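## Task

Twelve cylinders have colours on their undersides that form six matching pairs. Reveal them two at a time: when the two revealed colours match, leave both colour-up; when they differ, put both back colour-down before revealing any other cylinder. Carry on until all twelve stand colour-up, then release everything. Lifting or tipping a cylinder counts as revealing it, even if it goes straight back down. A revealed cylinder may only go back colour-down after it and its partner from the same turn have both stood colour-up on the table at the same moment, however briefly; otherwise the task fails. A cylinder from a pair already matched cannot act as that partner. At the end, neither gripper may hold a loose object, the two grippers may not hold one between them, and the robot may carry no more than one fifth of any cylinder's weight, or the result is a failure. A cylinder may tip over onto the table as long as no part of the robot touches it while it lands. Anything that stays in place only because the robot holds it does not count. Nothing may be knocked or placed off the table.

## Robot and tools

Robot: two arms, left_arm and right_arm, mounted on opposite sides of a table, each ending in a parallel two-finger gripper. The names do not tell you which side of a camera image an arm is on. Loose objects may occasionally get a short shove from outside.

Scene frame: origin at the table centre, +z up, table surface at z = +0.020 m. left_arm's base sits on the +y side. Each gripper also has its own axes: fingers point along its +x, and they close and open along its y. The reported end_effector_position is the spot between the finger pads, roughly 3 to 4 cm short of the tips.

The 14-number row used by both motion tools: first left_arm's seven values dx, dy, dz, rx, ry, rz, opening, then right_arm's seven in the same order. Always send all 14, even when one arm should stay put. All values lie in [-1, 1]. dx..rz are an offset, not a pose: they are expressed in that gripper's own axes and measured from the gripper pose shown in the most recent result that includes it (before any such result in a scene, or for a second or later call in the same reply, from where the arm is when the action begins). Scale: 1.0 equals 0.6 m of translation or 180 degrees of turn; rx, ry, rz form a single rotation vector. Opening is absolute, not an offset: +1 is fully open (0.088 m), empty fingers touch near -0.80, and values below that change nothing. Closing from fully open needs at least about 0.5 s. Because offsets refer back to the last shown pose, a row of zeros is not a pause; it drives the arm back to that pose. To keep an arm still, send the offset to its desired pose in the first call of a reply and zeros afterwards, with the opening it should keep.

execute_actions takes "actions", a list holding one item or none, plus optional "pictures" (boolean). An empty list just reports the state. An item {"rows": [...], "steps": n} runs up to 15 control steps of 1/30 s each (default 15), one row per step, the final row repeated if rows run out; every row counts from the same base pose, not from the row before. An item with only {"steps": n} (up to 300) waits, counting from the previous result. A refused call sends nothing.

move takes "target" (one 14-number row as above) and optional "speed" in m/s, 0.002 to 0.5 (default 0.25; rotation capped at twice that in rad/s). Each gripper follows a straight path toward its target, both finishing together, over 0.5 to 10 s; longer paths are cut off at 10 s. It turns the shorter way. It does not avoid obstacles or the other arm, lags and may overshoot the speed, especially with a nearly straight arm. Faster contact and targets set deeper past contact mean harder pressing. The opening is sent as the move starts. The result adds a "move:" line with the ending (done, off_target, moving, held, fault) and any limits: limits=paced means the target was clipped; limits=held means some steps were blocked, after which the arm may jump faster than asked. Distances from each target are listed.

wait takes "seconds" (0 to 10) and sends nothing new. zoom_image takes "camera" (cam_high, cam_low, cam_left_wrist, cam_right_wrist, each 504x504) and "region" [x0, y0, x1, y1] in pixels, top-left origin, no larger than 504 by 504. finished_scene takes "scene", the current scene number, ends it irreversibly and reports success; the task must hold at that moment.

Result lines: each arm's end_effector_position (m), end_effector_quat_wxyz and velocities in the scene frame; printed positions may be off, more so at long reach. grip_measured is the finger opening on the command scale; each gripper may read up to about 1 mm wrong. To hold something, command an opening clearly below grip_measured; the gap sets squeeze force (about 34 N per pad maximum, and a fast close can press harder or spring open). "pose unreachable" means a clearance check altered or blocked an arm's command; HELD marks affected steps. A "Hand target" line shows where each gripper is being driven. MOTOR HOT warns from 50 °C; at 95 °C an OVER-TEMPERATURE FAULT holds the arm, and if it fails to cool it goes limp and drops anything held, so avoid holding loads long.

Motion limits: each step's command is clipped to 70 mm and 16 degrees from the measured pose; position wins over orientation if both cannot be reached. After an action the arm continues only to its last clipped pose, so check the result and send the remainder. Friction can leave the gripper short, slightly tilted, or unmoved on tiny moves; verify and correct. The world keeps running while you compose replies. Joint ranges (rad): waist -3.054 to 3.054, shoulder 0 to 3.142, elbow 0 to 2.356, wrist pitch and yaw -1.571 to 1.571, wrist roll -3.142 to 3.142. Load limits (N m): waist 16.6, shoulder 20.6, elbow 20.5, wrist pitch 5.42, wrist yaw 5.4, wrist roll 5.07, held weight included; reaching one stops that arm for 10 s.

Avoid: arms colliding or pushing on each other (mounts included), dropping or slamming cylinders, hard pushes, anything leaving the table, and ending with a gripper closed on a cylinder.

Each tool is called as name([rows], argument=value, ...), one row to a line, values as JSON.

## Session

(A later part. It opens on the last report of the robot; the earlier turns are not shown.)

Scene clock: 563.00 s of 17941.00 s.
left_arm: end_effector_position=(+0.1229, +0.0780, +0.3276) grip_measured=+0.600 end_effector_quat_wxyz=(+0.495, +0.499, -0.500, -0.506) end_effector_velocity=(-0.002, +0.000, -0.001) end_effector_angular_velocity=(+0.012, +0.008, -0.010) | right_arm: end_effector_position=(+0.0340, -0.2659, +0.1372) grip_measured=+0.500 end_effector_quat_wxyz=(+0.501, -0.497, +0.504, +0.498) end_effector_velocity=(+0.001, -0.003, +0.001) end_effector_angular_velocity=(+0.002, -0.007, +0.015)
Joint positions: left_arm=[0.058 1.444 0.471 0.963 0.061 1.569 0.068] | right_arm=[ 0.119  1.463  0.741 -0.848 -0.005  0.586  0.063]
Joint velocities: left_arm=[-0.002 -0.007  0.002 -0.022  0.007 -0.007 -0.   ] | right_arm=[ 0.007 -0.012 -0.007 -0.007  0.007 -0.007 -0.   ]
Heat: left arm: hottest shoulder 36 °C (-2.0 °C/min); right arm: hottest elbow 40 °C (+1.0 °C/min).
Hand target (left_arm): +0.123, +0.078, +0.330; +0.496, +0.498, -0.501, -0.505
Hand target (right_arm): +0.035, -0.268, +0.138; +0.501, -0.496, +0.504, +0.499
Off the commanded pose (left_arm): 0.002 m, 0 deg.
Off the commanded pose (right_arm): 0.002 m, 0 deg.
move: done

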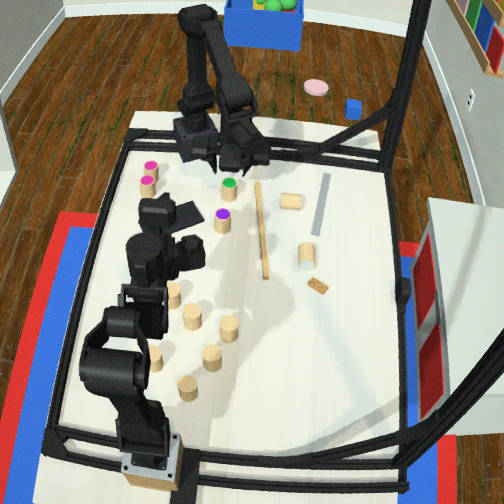

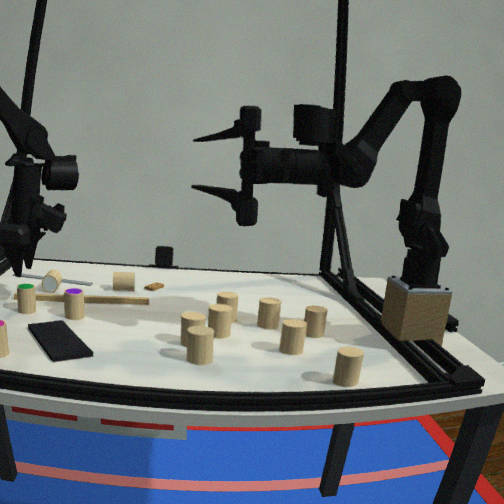

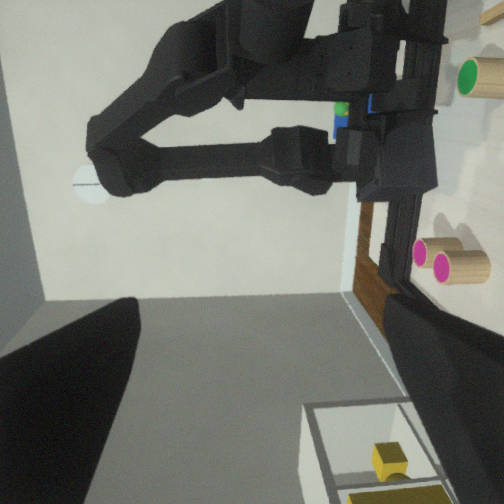

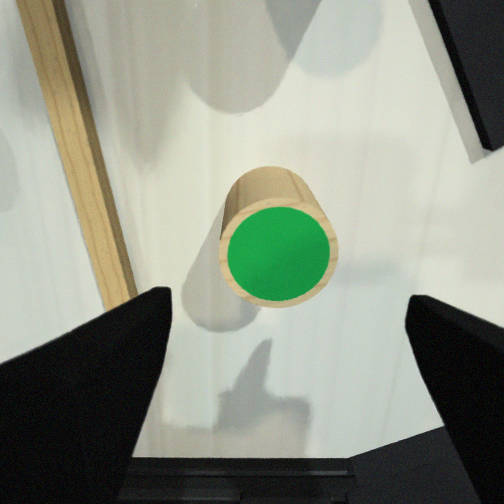

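move(target=[0,0.002,0,0,0,0.002,0.6,0.1045,-0.001,-0.002,0,0.003,0,0.5], speed=0.12)

execute_actions([
  {"rows":[[0,0,0,0,0,0,0.6,0,0,0,0,0,0,-0.4]],"steps":7},
], pictures=false)

execute_actions([
  {"rows":[[0,0,0,0,0,0,0.6,-0.015,0,0,0,0,0,-0.4],[0,0,0,0,0,0,0.6,-0.03,0,0,0,0,0,-0.4],[0,0,0,0,0,0,0.6,-0.045,0,0,0,0,0,-0.4],[0,0,0,0,0,0,0.6,-0.06,0,0,0,0,0,-0.4],[0,0,0,0,0,0,0.6,-0.075,0,0,0,0,0,-0.4],[0,0,0,0,0,0,0.6,-0.09,0,0,0,0,0,-0.4],[0,0,0,0,0,0,0.6,-0.105,0,0,0,0,0,-0.4],[0,0,0,0,0,0,0.6,-0.12,0,0,0,0,0,-0.4]],"steps":10},
], pictures=false)

move(target=[0,0.002,0,0,0,0.002,0.6,-0.292,-0.154,0.353,0,-0.501,0,-0.4], speed=0.4)

execute_actions([
  {"rows":[[0,0,0,0,0,0,0.6,0,0,0,0,0,0,-0.4]],"steps":2},
], pictures=false)

Scene clock: 573.83 s of 17941.00 s.
left_arm: end_effector_position=(+0.1229, +0.0780, +0.3284) grip_measured=+0.600 end_effector_quat_wxyz=(+0.496, +0.498, -0.501, -0.505) end_effector_velocity=(+0.000, +0.001, +0.002) end_effector_angular_velocity=(-0.007, +0.022, +0.005) | right_arm: end_effector_position=(+0.0328, -0.2640, +0.0780) grip_measured=+0.500 end_effector_quat_wxyz=(+0.501, -0.494, +0.504, +0.501) end_effector_velocity=(-0.003, -0.000, -0.002) end_effector_angular_velocity=(-0.002, +0.025, -0.010)
Joint positions: left_arm=[0.058 1.444 0.471 0.967 0.061 1.569 0.068] | right_arm=[ 0.118  1.632  0.613 -0.544 -0.006  0.585  0.064]
Joint velocities: left_arm=[-0.002 -0.002 -0.002  0.007 -0.007 -0.022  0.   ] | right_arm=[-0.002  0.002 -0.007  0.022 -0.022  0.007 -0.   ]
Heat: left arm: hottest shoulder 36 °C (-1.0 °C/min); right arm: hottest elbow 39 °C (+0.0 °C/min).
Hand target (left_arm): +0.123, +0.078, +0.329; +0.497, +0.498, -0.501, -0.504
Hand target (right_arm): +0.035, -0.267, +0.075; +0.499, -0.499, +0.507, +0.496
Off the commanded pose (left_arm): 0.000 m, 0 deg.
Off the commanded pose (right_arm): 0.005 m, 1 deg.
After step 90, 6.83 s passed at rest.
move: done

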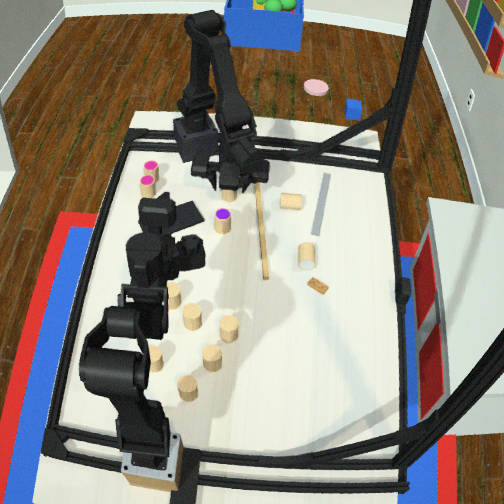

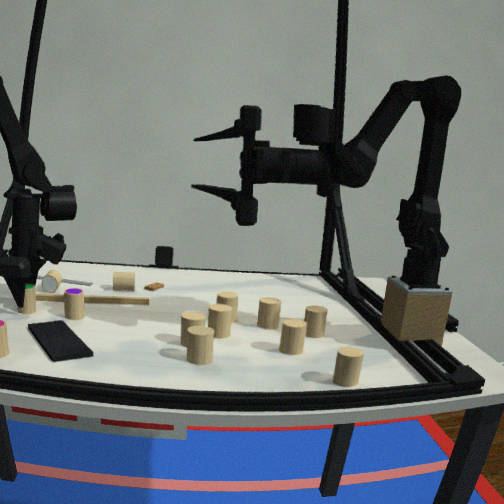

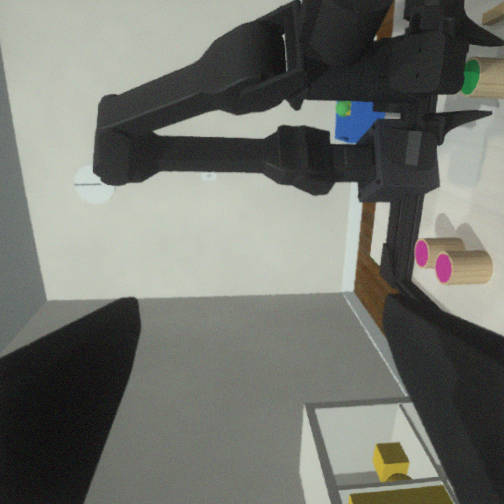

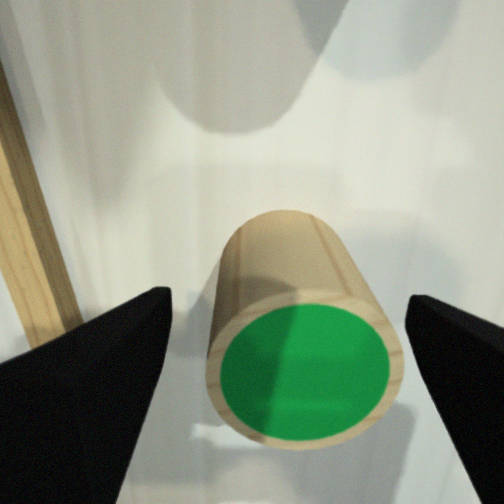

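Scene clock: 574.07 s of 17941.00 s.
left_arm: end_effector_position=(+0.1229, +0.0780, +0.3284) grip_measured=+0.600 end_effector_quat_wxyz=(+0.496, +0.498, -0.501, -0.505) end_effector_velocity=(+0.002, +0.002, -0.007) end_effector_angular_velocity=(+0.027, +0.009, +0.010) | right_arm: end_effector_position=(+0.0329, -0.2642, +0.0780) grip_measured=+0.001 end_effector_quat_wxyz=(+0.501, -0.494, +0.504, +0.500) end_effector_velocity=(+0.005, -0.005, +0.000) end_effector_angular_velocity=(-0.014, -0.018, +0.005)
Joint positions: left_arm=[0.058 1.444 0.471 0.967 0.061 1.569 0.068] | right_arm=[ 0.118  1.632  0.613 -0.545 -0.006  0.585  0.039]
Joint velocities: left_arm=[ 0.002 -0.002 -0.007 -0.022 -0.007 -0.007 -0.   ] | right_arm=[-0.002 -0.007 -0.007 -0.022  0.007 -0.007  0.   ]
Heat: left arm: hottest shoulder 36 °C (-1.0 °C/min); right arm: hottest elbow 39 °C (+0.0 °C/min).
Hand target (left_arm): +0.123, +0.078, +0.328; +0.496, +0.498, -0.501, -0.505
Hand target (right_arm): +0.033, -0.264, +0.078; +0.501, -0.494, +0.504, +0.501
Off the commanded pose (left_arm): 0.000 m, 0 deg.
Off the commanded pose (right_arm): 0.000 m, 0 deg.
Steps of this call (steps 1 to 7: all 7 steps of this action). Readings (end_effector_position):
1: left_arm (+0.1229, +0.0780, +0.3284) | right_arm (+0.0328, -0.2640, +0.0780)
2: left_arm (+0.1229, +0.0780, +0.3284) | right_arm (+0.0328, -0.2640, +0.0780)
4: left_arm (+0.1229, +0.0780, +0.3284) | right_arm (+0.0328, -0.2640, +0.0780)
7: the state above

Scene clock: 574.40 s of 17941.00 s.
left_arm: end_effector_position=(+0.1229, +0.0780, +0.3284) grip_measured=+0.600 end_effector_quat_wxyz=(+0.496, +0.498, -0.501, -0.505) end_effector_velocity=(+0.002, +0.001, -0.002) end_effector_angular_velocity=(+0.007, +0.008, +0.020) | right_arm: end_effector_position=(+0.0342, -0.2661, +0.1314) grip_measured=+0.001 end_effector_quat_wxyz=(+0.500, -0.498, +0.505, +0.497) end_effector_velocity=(-0.034, +0.045, +0.187) end_effector_angular_velocity=(+0.220, +0.168, +0.010)
Joint positions: left_arm=[0.058 1.444 0.471 0.967 0.061 1.569 0.068] | right_arm=[ 0.118  1.478  0.729 -0.824 -0.006  0.585  0.039]
Joint velocities: left_arm=[-0.002 -0.002 -0.002 -0.007 -0.022 -0.007  0.   ] | right_arm=[ 0.002 -0.437  0.462 -0.623 -0.022 -0.007 -0.   ]
Heat: left arm: hottest shoulder 36 °C (-1.0 °C/min); right arm: hottest elbow 39 °C (+0.0 °C/min).
Hand target (left_arm): +0.123, +0.078, +0.328; +0.496, +0.498, -0.501, -0.505
Hand target (right_arm): +0.033, -0.265, +0.148; +0.501, -0.494, +0.504, +0.501
Off the commanded pose (left_arm): 0.000 m, 0 deg.
Off the commanded pose (right_arm): 0.019 m, 1 deg.
Steps of this call (steps 1 to 10: all 10 steps of this action). Readings (end_effector_position):
1: left_arm (+0.1229, +0.0780, +0.3284) | right_arm (+0.0333, -0.2648, +0.0783)
2: left_arm (+0.1229, +0.0780, +0.3284) | right_arm (+0.0345, -0.2667, +0.0802)
4: left_arm (+0.1229, +0.0780, +0.3284) | right_arm (+0.0372, -0.2708, +0.0879)
8: left_arm (+0.1229, +0.0780, +0.3284) | right_arm (+0.0360, -0.2689, +0.1169)
10: the state above

Scene clock: 577.33 s of 17941.00 s.
left_arm: end_effector_position=(+0.1229, +0.0780, +0.3291) grip_measured=+0.600 end_effector_quat_wxyz=(+0.497, +0.498, -0.502, -0.504) end_effector_velocity=(+0.002, +0.001, -0.004) end_effector_angular_velocity=(+0.012, +0.008, +0.020) | right_arm: end_effector_position=(+0.1266, -0.0552, +0.3211) grip_measured=+0.000 end_effector_quat_wxyz=(+0.707, -0.001, -0.003, +0.707) end_effector_velocity=(+0.002, +0.002, +0.001) end_effector_angular_velocity=(+0.012, +0.009, -0.010)
Joint positions: left_arm=[0.058 1.444 0.471 0.97  0.061 1.569 0.068] | right_arm=[-0.353  1.381  0.512  0.872  0.103 -0.005  0.039]
Joint velocities: left_arm=[-0.002 -0.002 -0.007 -0.007 -0.022 -0.007  0.   ] | right_arm=[-0.002  0.012  0.002  0.022  0.007  0.007 -0.   ]
Heat: left arm: hottest shoulder 35 °C (-2.0 °C/min); right arm: hottest elbow 39 °C (+0.0 °C/min).
Hand target (left_arm): +0.123, +0.078, +0.330; +0.497, +0.497, -0.502, -0.504
Hand target (right_arm): +0.127, -0.055, +0.317; +0.706, -0.005, -0.001, +0.708
Off the commanded pose (left_arm): 0.000 m, 0 deg.
Off the commanded pose (right_arm): 0.007 m, 1 deg.
move: done

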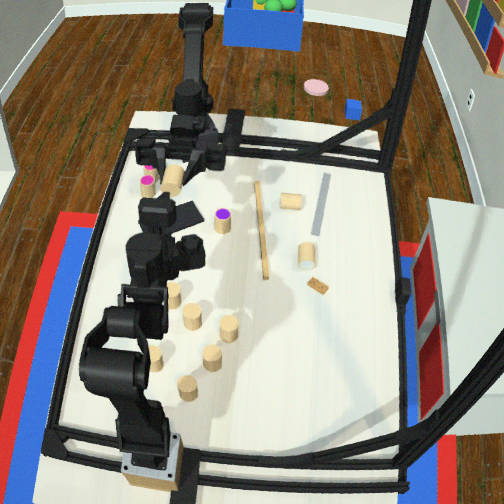

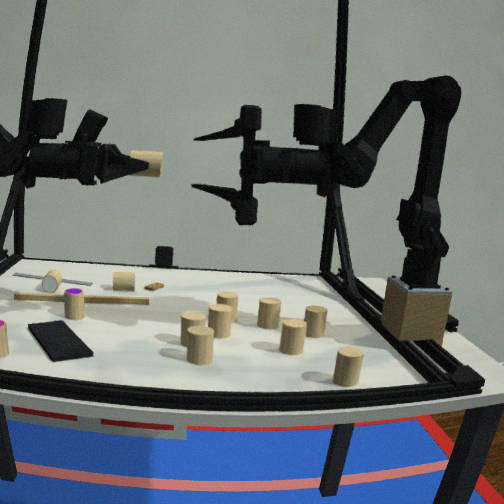

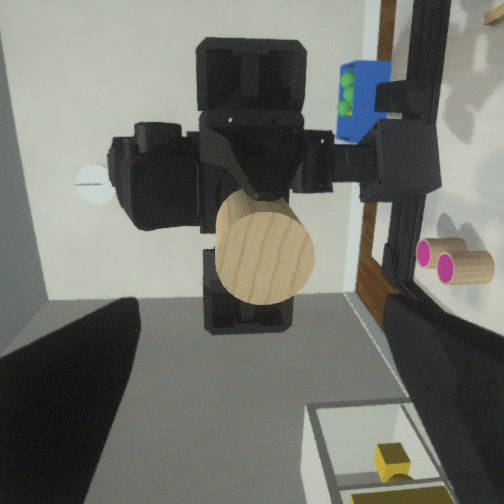

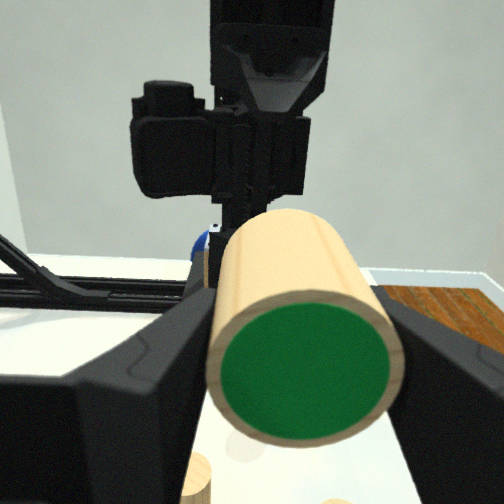

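Scene clock: 577.40 s of 17941.00 s.
left_arm: end_effector_position=(+0.1229, +0.0780, +0.3291) grip_measured=+0.600 end_effector_quat_wxyz=(+0.497, +0.498, -0.502, -0.504) end_effector_velocity=(-0.002, +0.001, -0.002) end_effector_angular_velocity=(+0.007, +0.008, -0.010) | right_arm: end_effector_position=(+0.1266, -0.0552, +0.3212) grip_measured=+0.000 end_effector_quat_wxyz=(+0.707, -0.001, -0.003, +0.707) end_effector_velocity=(-0.000, -0.001, -0.002) end_effector_angular_velocity=(-0.007, +0.007, +0.005)
Joint positions: left_arm=[0.058 1.444 0.471 0.97  0.061 1.569 0.068] | right_arm=[-0.353  1.381  0.512  0.872  0.103 -0.005  0.039]
Joint velocities: left_arm=[-0.002 -0.002 -0.002 -0.007  0.007 -0.007 -0.   ] | right_arm=[-0.002 -0.002 -0.002 -0.007 -0.007  0.007 -0.   ]
Heat: left arm: hottest shoulder 35 °C (-2.0 °C/min); right arm: hottest elbow 39 °C (+0.0 °C/min).
Hand target (left_arm): +0.123, +0.078, +0.329; +0.497, +0.498, -0.502, -0.504
Hand target (right_arm): +0.127, -0.055, +0.321; +0.707, -0.001, -0.003, +0.707
Off the commanded pose (left_arm): 0.000 m, 0 deg.
Off the commanded pose (right_arm): 0.000 m, 0 deg.
Steps of this call (steps 1 to 2: all 2 steps of this action). Readings (end_effector_position):
1: left_arm (+0.1229, +0.0780, +0.3291) | right_arm (+0.1266, -0.0552, +0.3212)
2: the state above

move(target=[0.14,-0.004,-0.001,0,0.002,0.001,0.6,0,0,0.001,0,0,0,-0.4], speed=0.14)

execute_actions([
  {"rows":[[0,0,0,0,0,0,-0.4,0,0,0,0,0,0,-0.4]],"steps":7},
], pictures=false)

execute_actions([
  {"rows":[[0,0,0,0,0,0,-0.4,0,0,0,0,0,0,0.5],[0,0,0,0,0,0,-0.4,0,0,0,0,0,0,0.5],[0,0,0,0,0,0,-0.4,0,0,0,0,0,0,0.5],[-0.01,0,0,0,0,0,-0.4,-0.01,0,0,0,0,0,0.5],[-0.02,0,0,0,0,0,-0.4,-0.02,0,0,0,0,0,0.5],[-0.03,0,0,0,0,0,-0.4,-0.03,0,0,0,0,0,0.5],[-0.04,0,0,0,0,0,-0.4,-0.04,0,0,0,0,0,0.5],[-0.05,0,0,0,0,0,-0.4,-0.05,0,0,0,0,0,0.5]],"steps":8},
], pictures=false)

move(target=[-0.207,-0.29,-0.195,0,0,-0.497,-0.4,-0.13,0.149,-0.303,0,0.501,0,0.45], speed=0.4)

Scene clock: 589.03 s of 17941.00 s.
left_arm: end_effector_position=(+0.1235, -0.0029, +0.3242) grip_measured=+0.600 end_effector_quat_wxyz=(+0.498, +0.499, -0.500, -0.503) end_effector_velocity=(+0.002, -0.002, +0.000) end_effector_angular_velocity=(+0.002, -0.007, +0.020) | right_arm: end_effector_position=(+0.1266, -0.0552, +0.3201) grip_measured=+0.000 end_effector_quat_wxyz=(+0.707, -0.002, -0.001, +0.707) end_effector_velocity=(-0.000, -0.001, +0.000) end_effector_angular_velocity=(-0.002, -0.008, +0.005)
Joint positions: left_arm=[0.045 1.759 0.774 0.981 0.041 1.569 0.068] | right_arm=[-0.353  1.381  0.511  0.869  0.103 -0.005  0.039]
Joint velocities: left_arm=[-0.002  0.002  0.007 -0.007 -0.022  0.007 -0.   ] | right_arm=[-0.002 -0.007 -0.002 -0.007 -0.007 -0.007  0.   ]
Heat: left arm: hottest shoulder 35 °C (-2.0 °C/min); right arm: hottest elbow 39 °C (-1.0 °C/min).
Hand target (left_arm): +0.123, -0.006, +0.326; +0.499, +0.498, -0.501, -0.502
Hand target (right_arm): +0.127, -0.055, +0.322; +0.707, -0.001, -0.003, +0.707
Off the commanded pose (left_arm): 0.004 m, 0 deg.
Off the commanded pose (right_arm): 0.002 m, 0 deg.
move: done

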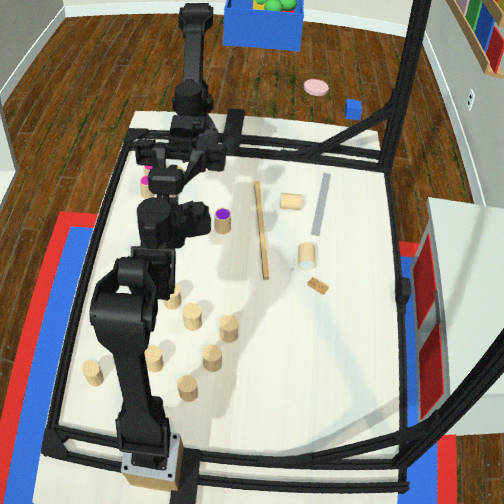

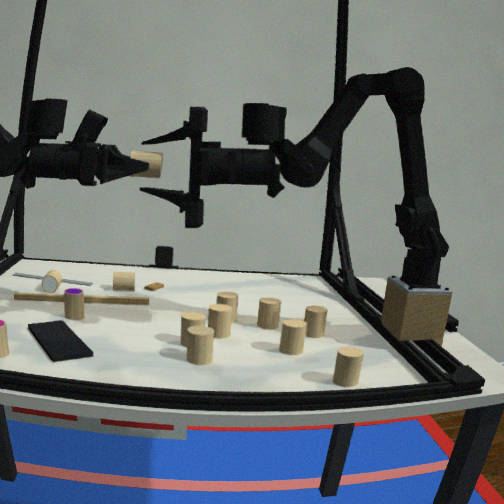

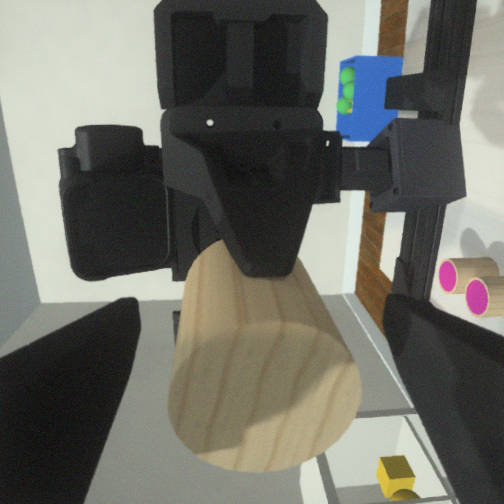

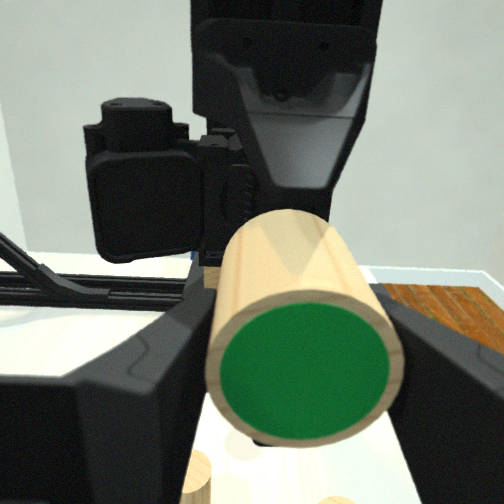

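Scene clock: 589.27 s of 17941.00 s.
left_arm: end_effector_position=(+0.1235, -0.0029, +0.3244) grip_measured=+0.027 end_effector_quat_wxyz=(+0.498, +0.499, -0.500, -0.503) end_effector_velocity=(+0.002, -0.000, +0.007) end_effector_angular_velocity=(-0.027, +0.006, +0.010) | right_arm: end_effector_position=(+0.1266, -0.0552, +0.3194) grip_measured=+0.000 end_effector_quat_wxyz=(+0.707, -0.003, -0.000, +0.707) end_effector_velocity=(-0.000, -0.001, -0.004) end_effector_angular_velocity=(-0.012, -0.009, +0.005)
Joint positions: left_arm=[0.045 1.759 0.774 0.982 0.041 1.569 0.04 ] | right_arm=[-0.353  1.381  0.511  0.866  0.103 -0.005  0.039]
Joint velocities: left_arm=[ 0.002 -0.002  0.002  0.022 -0.007 -0.007 -0.   ] | right_arm=[-0.002 -0.002 -0.007 -0.007 -0.007 -0.007 -0.   ]
Heat: left arm: hottest shoulder 35 °C (-2.0 °C/min); right arm: hottest elbow 39 °C (-1.0 °C/min).
Hand target (left_arm): +0.123, -0.003, +0.324; +0.498, +0.499, -0.500, -0.503
Hand target (right_arm): +0.127, -0.055, +0.320; +0.707, -0.002, -0.001, +0.707
Off the commanded pose (left_arm): 0.000 m, 0 deg.
Off the commanded pose (right_arm): 0.001 m, 0 deg.
Steps of this call (steps 1 to 7: all 7 steps of this action). Readings (end_effector_position):
1: left_arm (+0.1235, -0.0029, +0.3243) | right_arm (+0.1266, -0.0552, +0.3201)
2: left_arm (+0.1235, -0.0029, +0.3243) | right_arm (+0.1266, -0.0552, +0.3201)
4: left_arm (+0.1235, -0.0029, +0.3243) | right_arm (+0.1266, -0.0552, +0.3200)
7: the state above

Scene clock: 589.53 s of 17941.00 s.
left_arm: end_effector_position=(+0.1230, +0.0103, +0.3181) grip_measured=+0.027 end_effector_quat_wxyz=(+0.494, +0.503, -0.496, -0.507) end_effector_velocity=(-0.005, +0.145, -0.025) end_effector_angular_velocity=(+0.056, +0.009, +0.005) | right_arm: end_effector_position=(+0.1267, -0.0674, +0.3191) grip_measured=+0.475 end_effector_quat_wxyz=(+0.706, -0.004, +0.000, +0.708) end_effector_velocity=(+0.002, -0.139, -0.013) end_effector_angular_velocity=(-0.032, -0.011, -0.005)
Joint positions: left_arm=[0.045 1.724 0.716 0.987 0.041 1.569 0.04 ] | right_arm=[-0.348  1.326  0.471  0.849  0.107 -0.005  0.062]
Joint velocities: left_arm=[-0.002 -0.442 -0.608  0.11  -0.007 -0.007  0.   ] | right_arm=[ 0.061 -0.632 -0.466 -0.198  0.066 -0.007  0.022]
Heat: left arm: hottest shoulder 35 °C (-2.0 °C/min); right arm: hottest elbow 39 °C (-1.0 °C/min).
Hand target (left_arm): +0.124, +0.025, +0.324; +0.498, +0.499, -0.500, -0.503
Hand target (right_arm): +0.126, -0.082, +0.319; +0.707, -0.003, -0.001, +0.708
Off the commanded pose (left_arm): 0.018 m, 1 deg.
Off the commanded pose (right_arm): 0.018 m, 0 deg.
Steps of this call (steps 1 to 8: all 8 steps of this action). Readings (end_effector_position):
1: left_arm (+0.1235, -0.0029, +0.3246) | right_arm (+0.1266, -0.0552, +0.3194)
2: left_arm (+0.1235, -0.0029, +0.3246) | right_arm (+0.1266, -0.0552, +0.3194)
4: left_arm (+0.1235, -0.0026, +0.3242) | right_arm (+0.1265, -0.0554, +0.3193)
8: the state above

Scene clock: 592.37 s of 17941.00 s.
left_arm: end_effector_position=(+0.2389, +0.1510, +0.1469) grip_measured=+0.024 end_effector_quat_wxyz=(-0.002, +0.707, +0.002, -0.708) end_effector_velocity=(+0.000, +0.000, +0.006) end_effector_angular_velocity=(+0.014, -0.002, +0.005) | right_arm: end_effector_position=(+0.0405, -0.1593, +0.1379) grip_measured=+0.450 end_effector_quat_wxyz=(+0.503, -0.498, +0.502, +0.496) end_effector_velocity=(+0.001, -0.004, +0.002) end_effector_angular_velocity=(-0.028, -0.003, +0.005)
Joint positions: left_arm=[ 0.386  1.96   1.242 -0.858 -0.     1.948  0.04 ] | right_arm=[-0.086  1.806  1.113 -0.88   0.001  0.381  0.061]
Joint velocities: left_arm=[-0.002 -0.002  0.022 -0.037 -0.007 -0.007 -0.   ] | right_arm=[-0.002  0.002  0.012 -0.037 -0.007 -0.007  0.   ]
Heat: left arm: hottest shoulder 35 °C (-2.0 °C/min); right arm: hottest elbow 39 °C (-1.0 °C/min).
Hand target (left_arm): +0.241, +0.149, +0.147; -0.002, +0.708, +0.002, -0.706
Hand target (right_arm): +0.038, -0.158, +0.136; +0.500, -0.500, +0.505, +0.495
Off the commanded pose (left_arm): 0.003 m, 0 deg.
Off the commanded pose (right_arm): 0.003 m, 1 deg.
move: done

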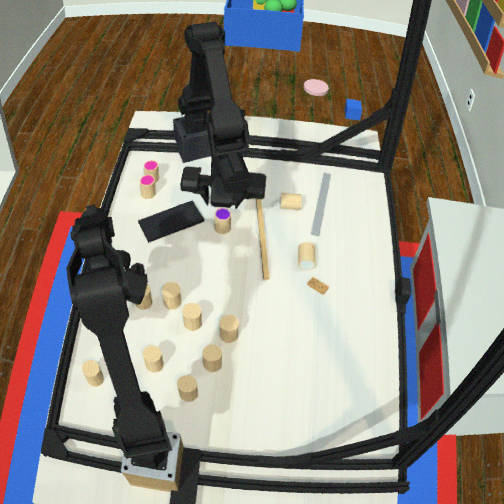

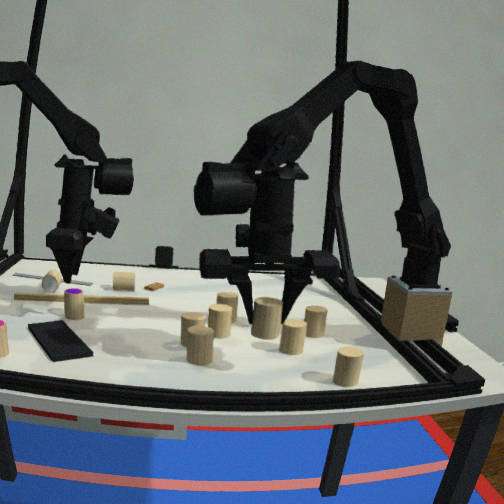

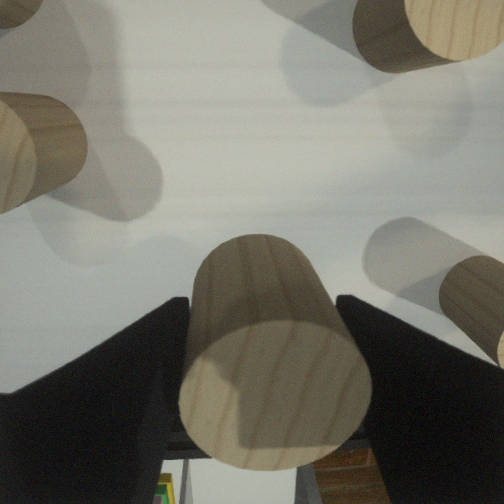

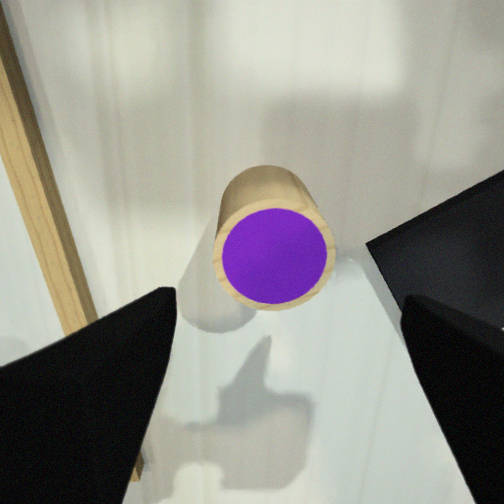

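move(target=[0.117,0,0,0,0,0,-0.4,0.098,0.003,0,0,0.003,0,0.45], speed=0.09)

execute_actions([
  {"rows":[[0,0,0,0,0,0,0.5,0,0,0,0,0,0,-0.4]],"steps":7},
], pictures=false)

execute_actions([
  {"rows":[[-0.015,0,0,0,0,0,0.5,-0.015,0,0,0,0,0,-0.4],[-0.03,0,0,0,0,0,0.5,-0.03,0,0,0,0,0,-0.4],[-0.045,0,0,0,0,0,0.5,-0.045,0,0,0,0,0,-0.4],[-0.06,0,0,0,0,0,0.5,-0.06,0,0,0,0,0,-0.4],[-0.075,0,0,0,0,0,0.5,-0.075,0,0,0,0,0,-0.4],[-0.09,0,0,0,0,0,0.5,-0.09,0,0,0,0,0,-0.4],[-0.105,0,0,0,0,0,0.5,-0.105,0,0,0,0,0,-0.4],[-0.12,0,0,0,0,0,0.5,-0.12,0,0,0,0,0,-0.4]],"steps":10},
], pictures=false)

move(target=[-0.293,0.117,0.196,0,0,0.5,0.6,-0.285,-0.146,0.177,0,-0.5,0,-0.4], speed=0.4)

execute_actions([
  {"rows":[[0,0,0,0,0,0,0.6,0,0,0,0,0,0,-0.4]],"steps":2},
], pictures=false)

Scene clock: 603.47 s of 17941.00 s.
left_arm: end_effector_position=(+0.2400, +0.1485, +0.0819) grip_measured=+0.015 end_effector_quat_wxyz=(+0.002, +0.708, -0.003, -0.706) end_effector_velocity=(-0.001, -0.003, +0.001) end_effector_angular_velocity=(-0.014, +0.002, -0.010) | right_arm: end_effector_position=(+0.0388, -0.1556, +0.0846) grip_measured=+0.450 end_effector_quat_wxyz=(+0.504, -0.495, +0.501, +0.500) end_effector_velocity=(-0.005, +0.002, +0.003) end_effector_angular_velocity=(+0.008, +0.027, +0.010)
Joint positions: left_arm=[ 0.386  2.1    1.148 -0.612 -0.001  1.949  0.04 ] | right_arm=[-0.086  1.923  1.023 -0.664  0.001  0.382  0.061]
Joint velocities: left_arm=[-0.002 -0.002  0.002  0.007  0.007  0.007 -0.   ] | right_arm=[ 0.002 -0.007  0.002  0.007 -0.022 -0.007  0.   ]
Heat: left arm: hottest shoulder 36 °C (-1.0 °C/min); right arm: hottest elbow 39 °C (+0.0 °C/min).
Hand target (left_arm): +0.239, +0.151, +0.077; -0.002, +0.707, +0.001, -0.708
Hand target (right_arm): +0.039, -0.159, +0.079; +0.500, -0.501, +0.505, +0.494
Off the commanded pose (left_arm): 0.006 m, 1 deg.
Off the commanded pose (right_arm): 0.007 m, 1 deg.
move: done

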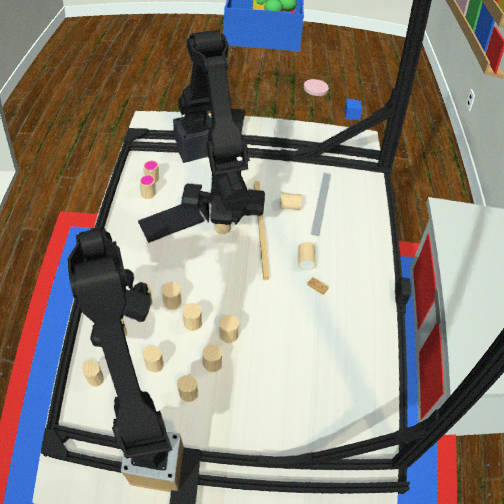

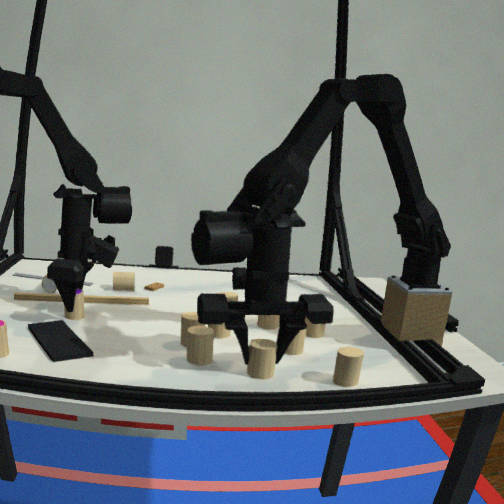

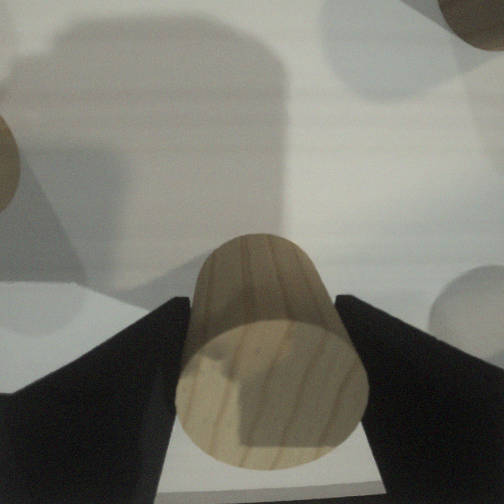

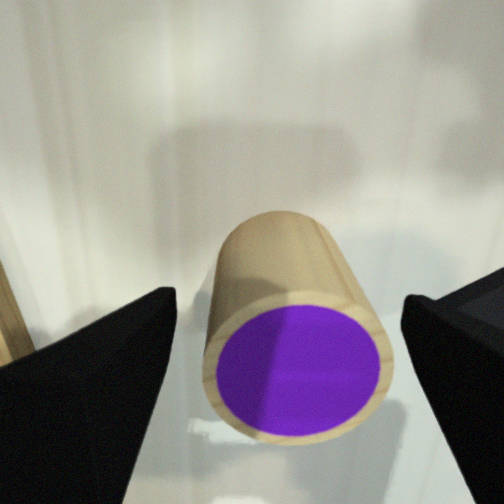

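Scene clock: 603.70 s of 17941.00 s.
left_arm: end_effector_position=(+0.2401, +0.1484, +0.0819) grip_measured=+0.413 end_effector_quat_wxyz=(+0.002, +0.708, -0.003, -0.706) end_effector_velocity=(-0.001, +0.002, +0.000) end_effector_angular_velocity=(+0.009, -0.004, +0.005) | right_arm: end_effector_position=(+0.0387, -0.1560, +0.0845) grip_measured=+0.003 end_effector_quat_wxyz=(+0.503, -0.496, +0.502, +0.499) end_effector_velocity=(-0.002, -0.001, +0.001) end_effector_angular_velocity=(-0.010, +0.019, +0.020)
Joint positions: left_arm=[ 0.386  2.1    1.148 -0.612 -0.001  1.949  0.059] | right_arm=[-0.086  1.923  1.022 -0.665 -0.001  0.382  0.039]
Joint velocities: left_arm=[-0.002 -0.002 -0.002 -0.007 -0.007 -0.007  0.175] | right_arm=[-0.002 -0.002  0.002 -0.007 -0.022 -0.022 -0.   ]
Heat: left arm: hottest shoulder 36 °C (-1.0 °C/min); right arm: hottest elbow 39 °C (+0.0 °C/min).
Hand target (left_arm): +0.240, +0.148, +0.082; +0.002, +0.708, -0.003, -0.706
Hand target (right_arm): +0.039, -0.156, +0.085; +0.504, -0.495, +0.502, +0.499
Off the commanded pose (left_arm): 0.000 m, 0 deg.
Off the commanded pose (right_arm): 0.000 m, 0 deg.
Steps of this call (steps 1 to 7: all 7 steps of this action). Readings (end_effector_position):
1: left_arm (+0.2401, +0.1484, +0.0819) | right_arm (+0.0388, -0.1556, +0.0846)
2: left_arm (+0.2401, +0.1484, +0.0819) | right_arm (+0.0388, -0.1556, +0.0846)
4: left_arm (+0.2401, +0.1484, +0.0819) | right_arm (+0.0387, -0.1557, +0.0846)
7: the state above

Scene clock: 604.03 s of 17941.00 s.
left_arm: end_effector_position=(+0.2385, +0.1523, +0.1358) grip_measured=+0.497 end_effector_quat_wxyz=(-0.003, +0.707, +0.002, -0.708) end_effector_velocity=(+0.023, -0.061, +0.210) end_effector_angular_velocity=(-0.304, -0.128, -0.000) | right_arm: end_effector_position=(+0.0402, -0.1597, +0.1369) grip_measured=+0.004 end_effector_quat_wxyz=(+0.501, -0.502, +0.505, +0.493) end_effector_velocity=(-0.025, +0.062, +0.211) end_effector_angular_velocity=(+0.323, +0.134, +0.005)
Joint positions: left_arm=[ 0.386  1.977  1.217 -0.817 -0.001  1.949  0.063] | right_arm=[-0.086  1.815  1.12  -0.889 -0.     0.382  0.039]
Joint velocities: left_arm=[-0.007 -0.422  0.339 -0.432 -0.007 -0.007  0.001] | right_arm=[-0.002 -0.393  0.432 -0.476 -0.007 -0.007 -0.   ]
Heat: left arm: hottest shoulder 36 °C (-1.0 °C/min); right arm: hottest elbow 39 °C (+0.0 °C/min).
Hand target (left_arm): +0.240, +0.149, +0.153; +0.002, +0.709, -0.003, -0.706
Hand target (right_arm): +0.039, -0.157, +0.155; +0.503, -0.495, +0.502, +0.500
Off the commanded pose (left_arm): 0.019 m, 1 deg.
Off the commanded pose (right_arm): 0.020 m, 1 deg.
Steps of this call (steps 1 to 10: all 10 steps of this action). Readings (end_effector_position):
1: left_arm (+0.2399, +0.1489, +0.0821) | right_arm (+0.0389, -0.1565, +0.0846)
2: left_arm (+0.2393, +0.1504, +0.0837) | right_arm (+0.0395, -0.1580, +0.0860)
4: left_arm (+0.2373, +0.1555, +0.0907) | right_arm (+0.0415, -0.1631, +0.0923)
8: left_arm (+0.2373, +0.1554, +0.1199) | right_arm (+0.0416, -0.1634, +0.1210)
10: the state above

Scene clock: 606.97 s of 17941.00 s.
left_arm: end_effector_position=(+0.1212, +0.0803, +0.3305) grip_measured=+0.600 end_effector_quat_wxyz=(+0.501, +0.497, -0.503, -0.500) end_effector_velocity=(-0.002, +0.000, +0.003) end_effector_angular_velocity=(-0.017, -0.008, +0.000) | right_arm: end_effector_position=(+0.1258, -0.0523, +0.3280) grip_measured=+0.001 end_effector_quat_wxyz=(+0.707, +0.001, -0.004, +0.707) end_effector_velocity=(-0.000, -0.001, -0.002) end_effector_angular_velocity=(-0.002, -0.008, +0.005)
Joint positions: left_arm=[0.048 1.437 0.46  0.984 0.045 1.569 0.068] | right_arm=[-0.351  1.375  0.536  0.846  0.105 -0.005  0.039]
Joint velocities: left_arm=[-0.007  0.002 -0.002  0.022 -0.007  0.007 -0.   ] | right_arm=[-0.002  0.002 -0.007  0.007 -0.007 -0.007 -0.   ]
Heat: left arm: hottest shoulder 36 °C (-1.0 °C/min); right arm: hottest elbow 39 °C (+0.0 °C/min).
Hand target (left_arm): +0.120, +0.081, +0.326; +0.499, +0.498, -0.500, -0.503
Hand target (right_arm): +0.126, -0.052, +0.322; +0.706, -0.005, -0.001, +0.708
Off the commanded pose (left_arm): 0.006 m, 1 deg.
Off the commanded pose (right_arm): 0.008 m, 1 deg.
move: done

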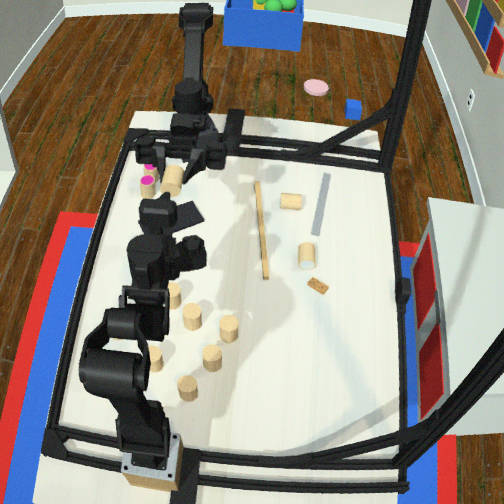

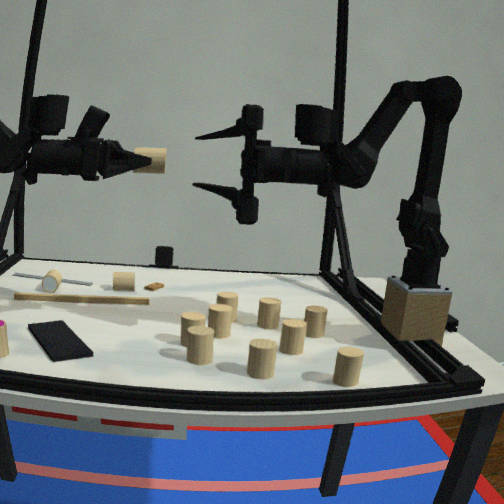

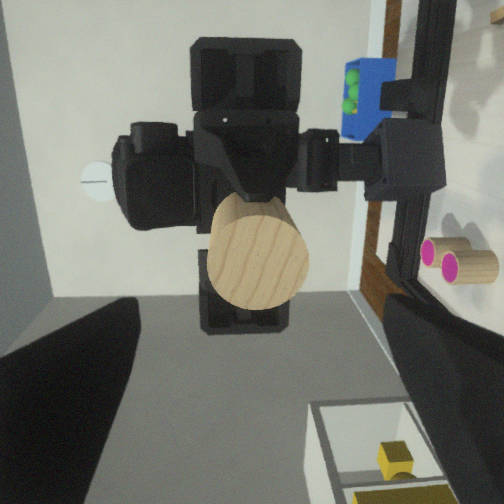

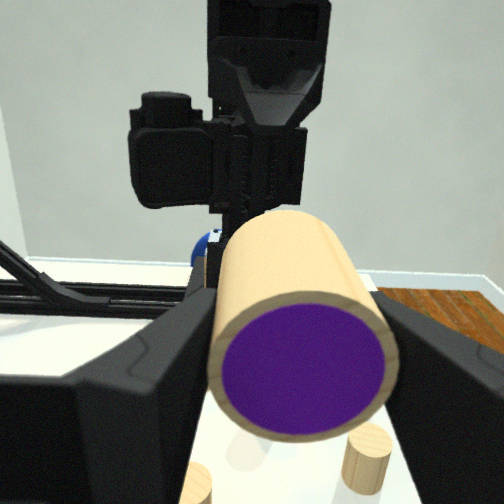

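Scene clock: 607.03 s of 17941.00 s.
left_arm: end_effector_position=(+0.1211, +0.0802, +0.3304) grip_measured=+0.600 end_effector_quat_wxyz=(+0.501, +0.496, -0.503, -0.500) end_effector_velocity=(-0.004, +0.001, -0.004) end_effector_angular_velocity=(+0.012, -0.007, -0.015) | right_arm: end_effector_position=(+0.1258, -0.0523, +0.3280) grip_measured=+0.001 end_effector_quat_wxyz=(+0.707, +0.001, -0.004, +0.707) end_effector_velocity=(-0.000, +0.001, -0.001) end_effector_angular_velocity=(-0.007, -0.008, +0.005)
Joint positions: left_arm=[0.048 1.438 0.46  0.984 0.045 1.569 0.068] | right_arm=[-0.351  1.375  0.536  0.846  0.105 -0.005  0.039]
Joint velocities: left_arm=[-0.007 -0.002 -0.007 -0.007  0.007  0.007  0.   ] | right_arm=[-0.002  0.002  0.002 -0.007 -0.007 -0.007 -0.   ]
Heat: left arm: hottest shoulder 36 °C (-1.0 °C/min); right arm: hottest elbow 39 °C (+0.0 °C/min).
Hand target (left_arm): +0.121, +0.080, +0.330; +0.501, +0.497, -0.503, -0.500
Hand target (right_arm): +0.126, -0.052, +0.328; +0.707, +0.001, -0.004, +0.707
Off the commanded pose (left_arm): 0.000 m, 0 deg.
Off the commanded pose (right_arm): 0.000 m, 0 deg.
Steps of this call (steps 1 to 2: all 2 steps of this action). Readings (end_effector_position):
1: left_arm (+0.1211, +0.0802, +0.3304) | right_arm (+0.1258, -0.0523, +0.3280)
2: the state above


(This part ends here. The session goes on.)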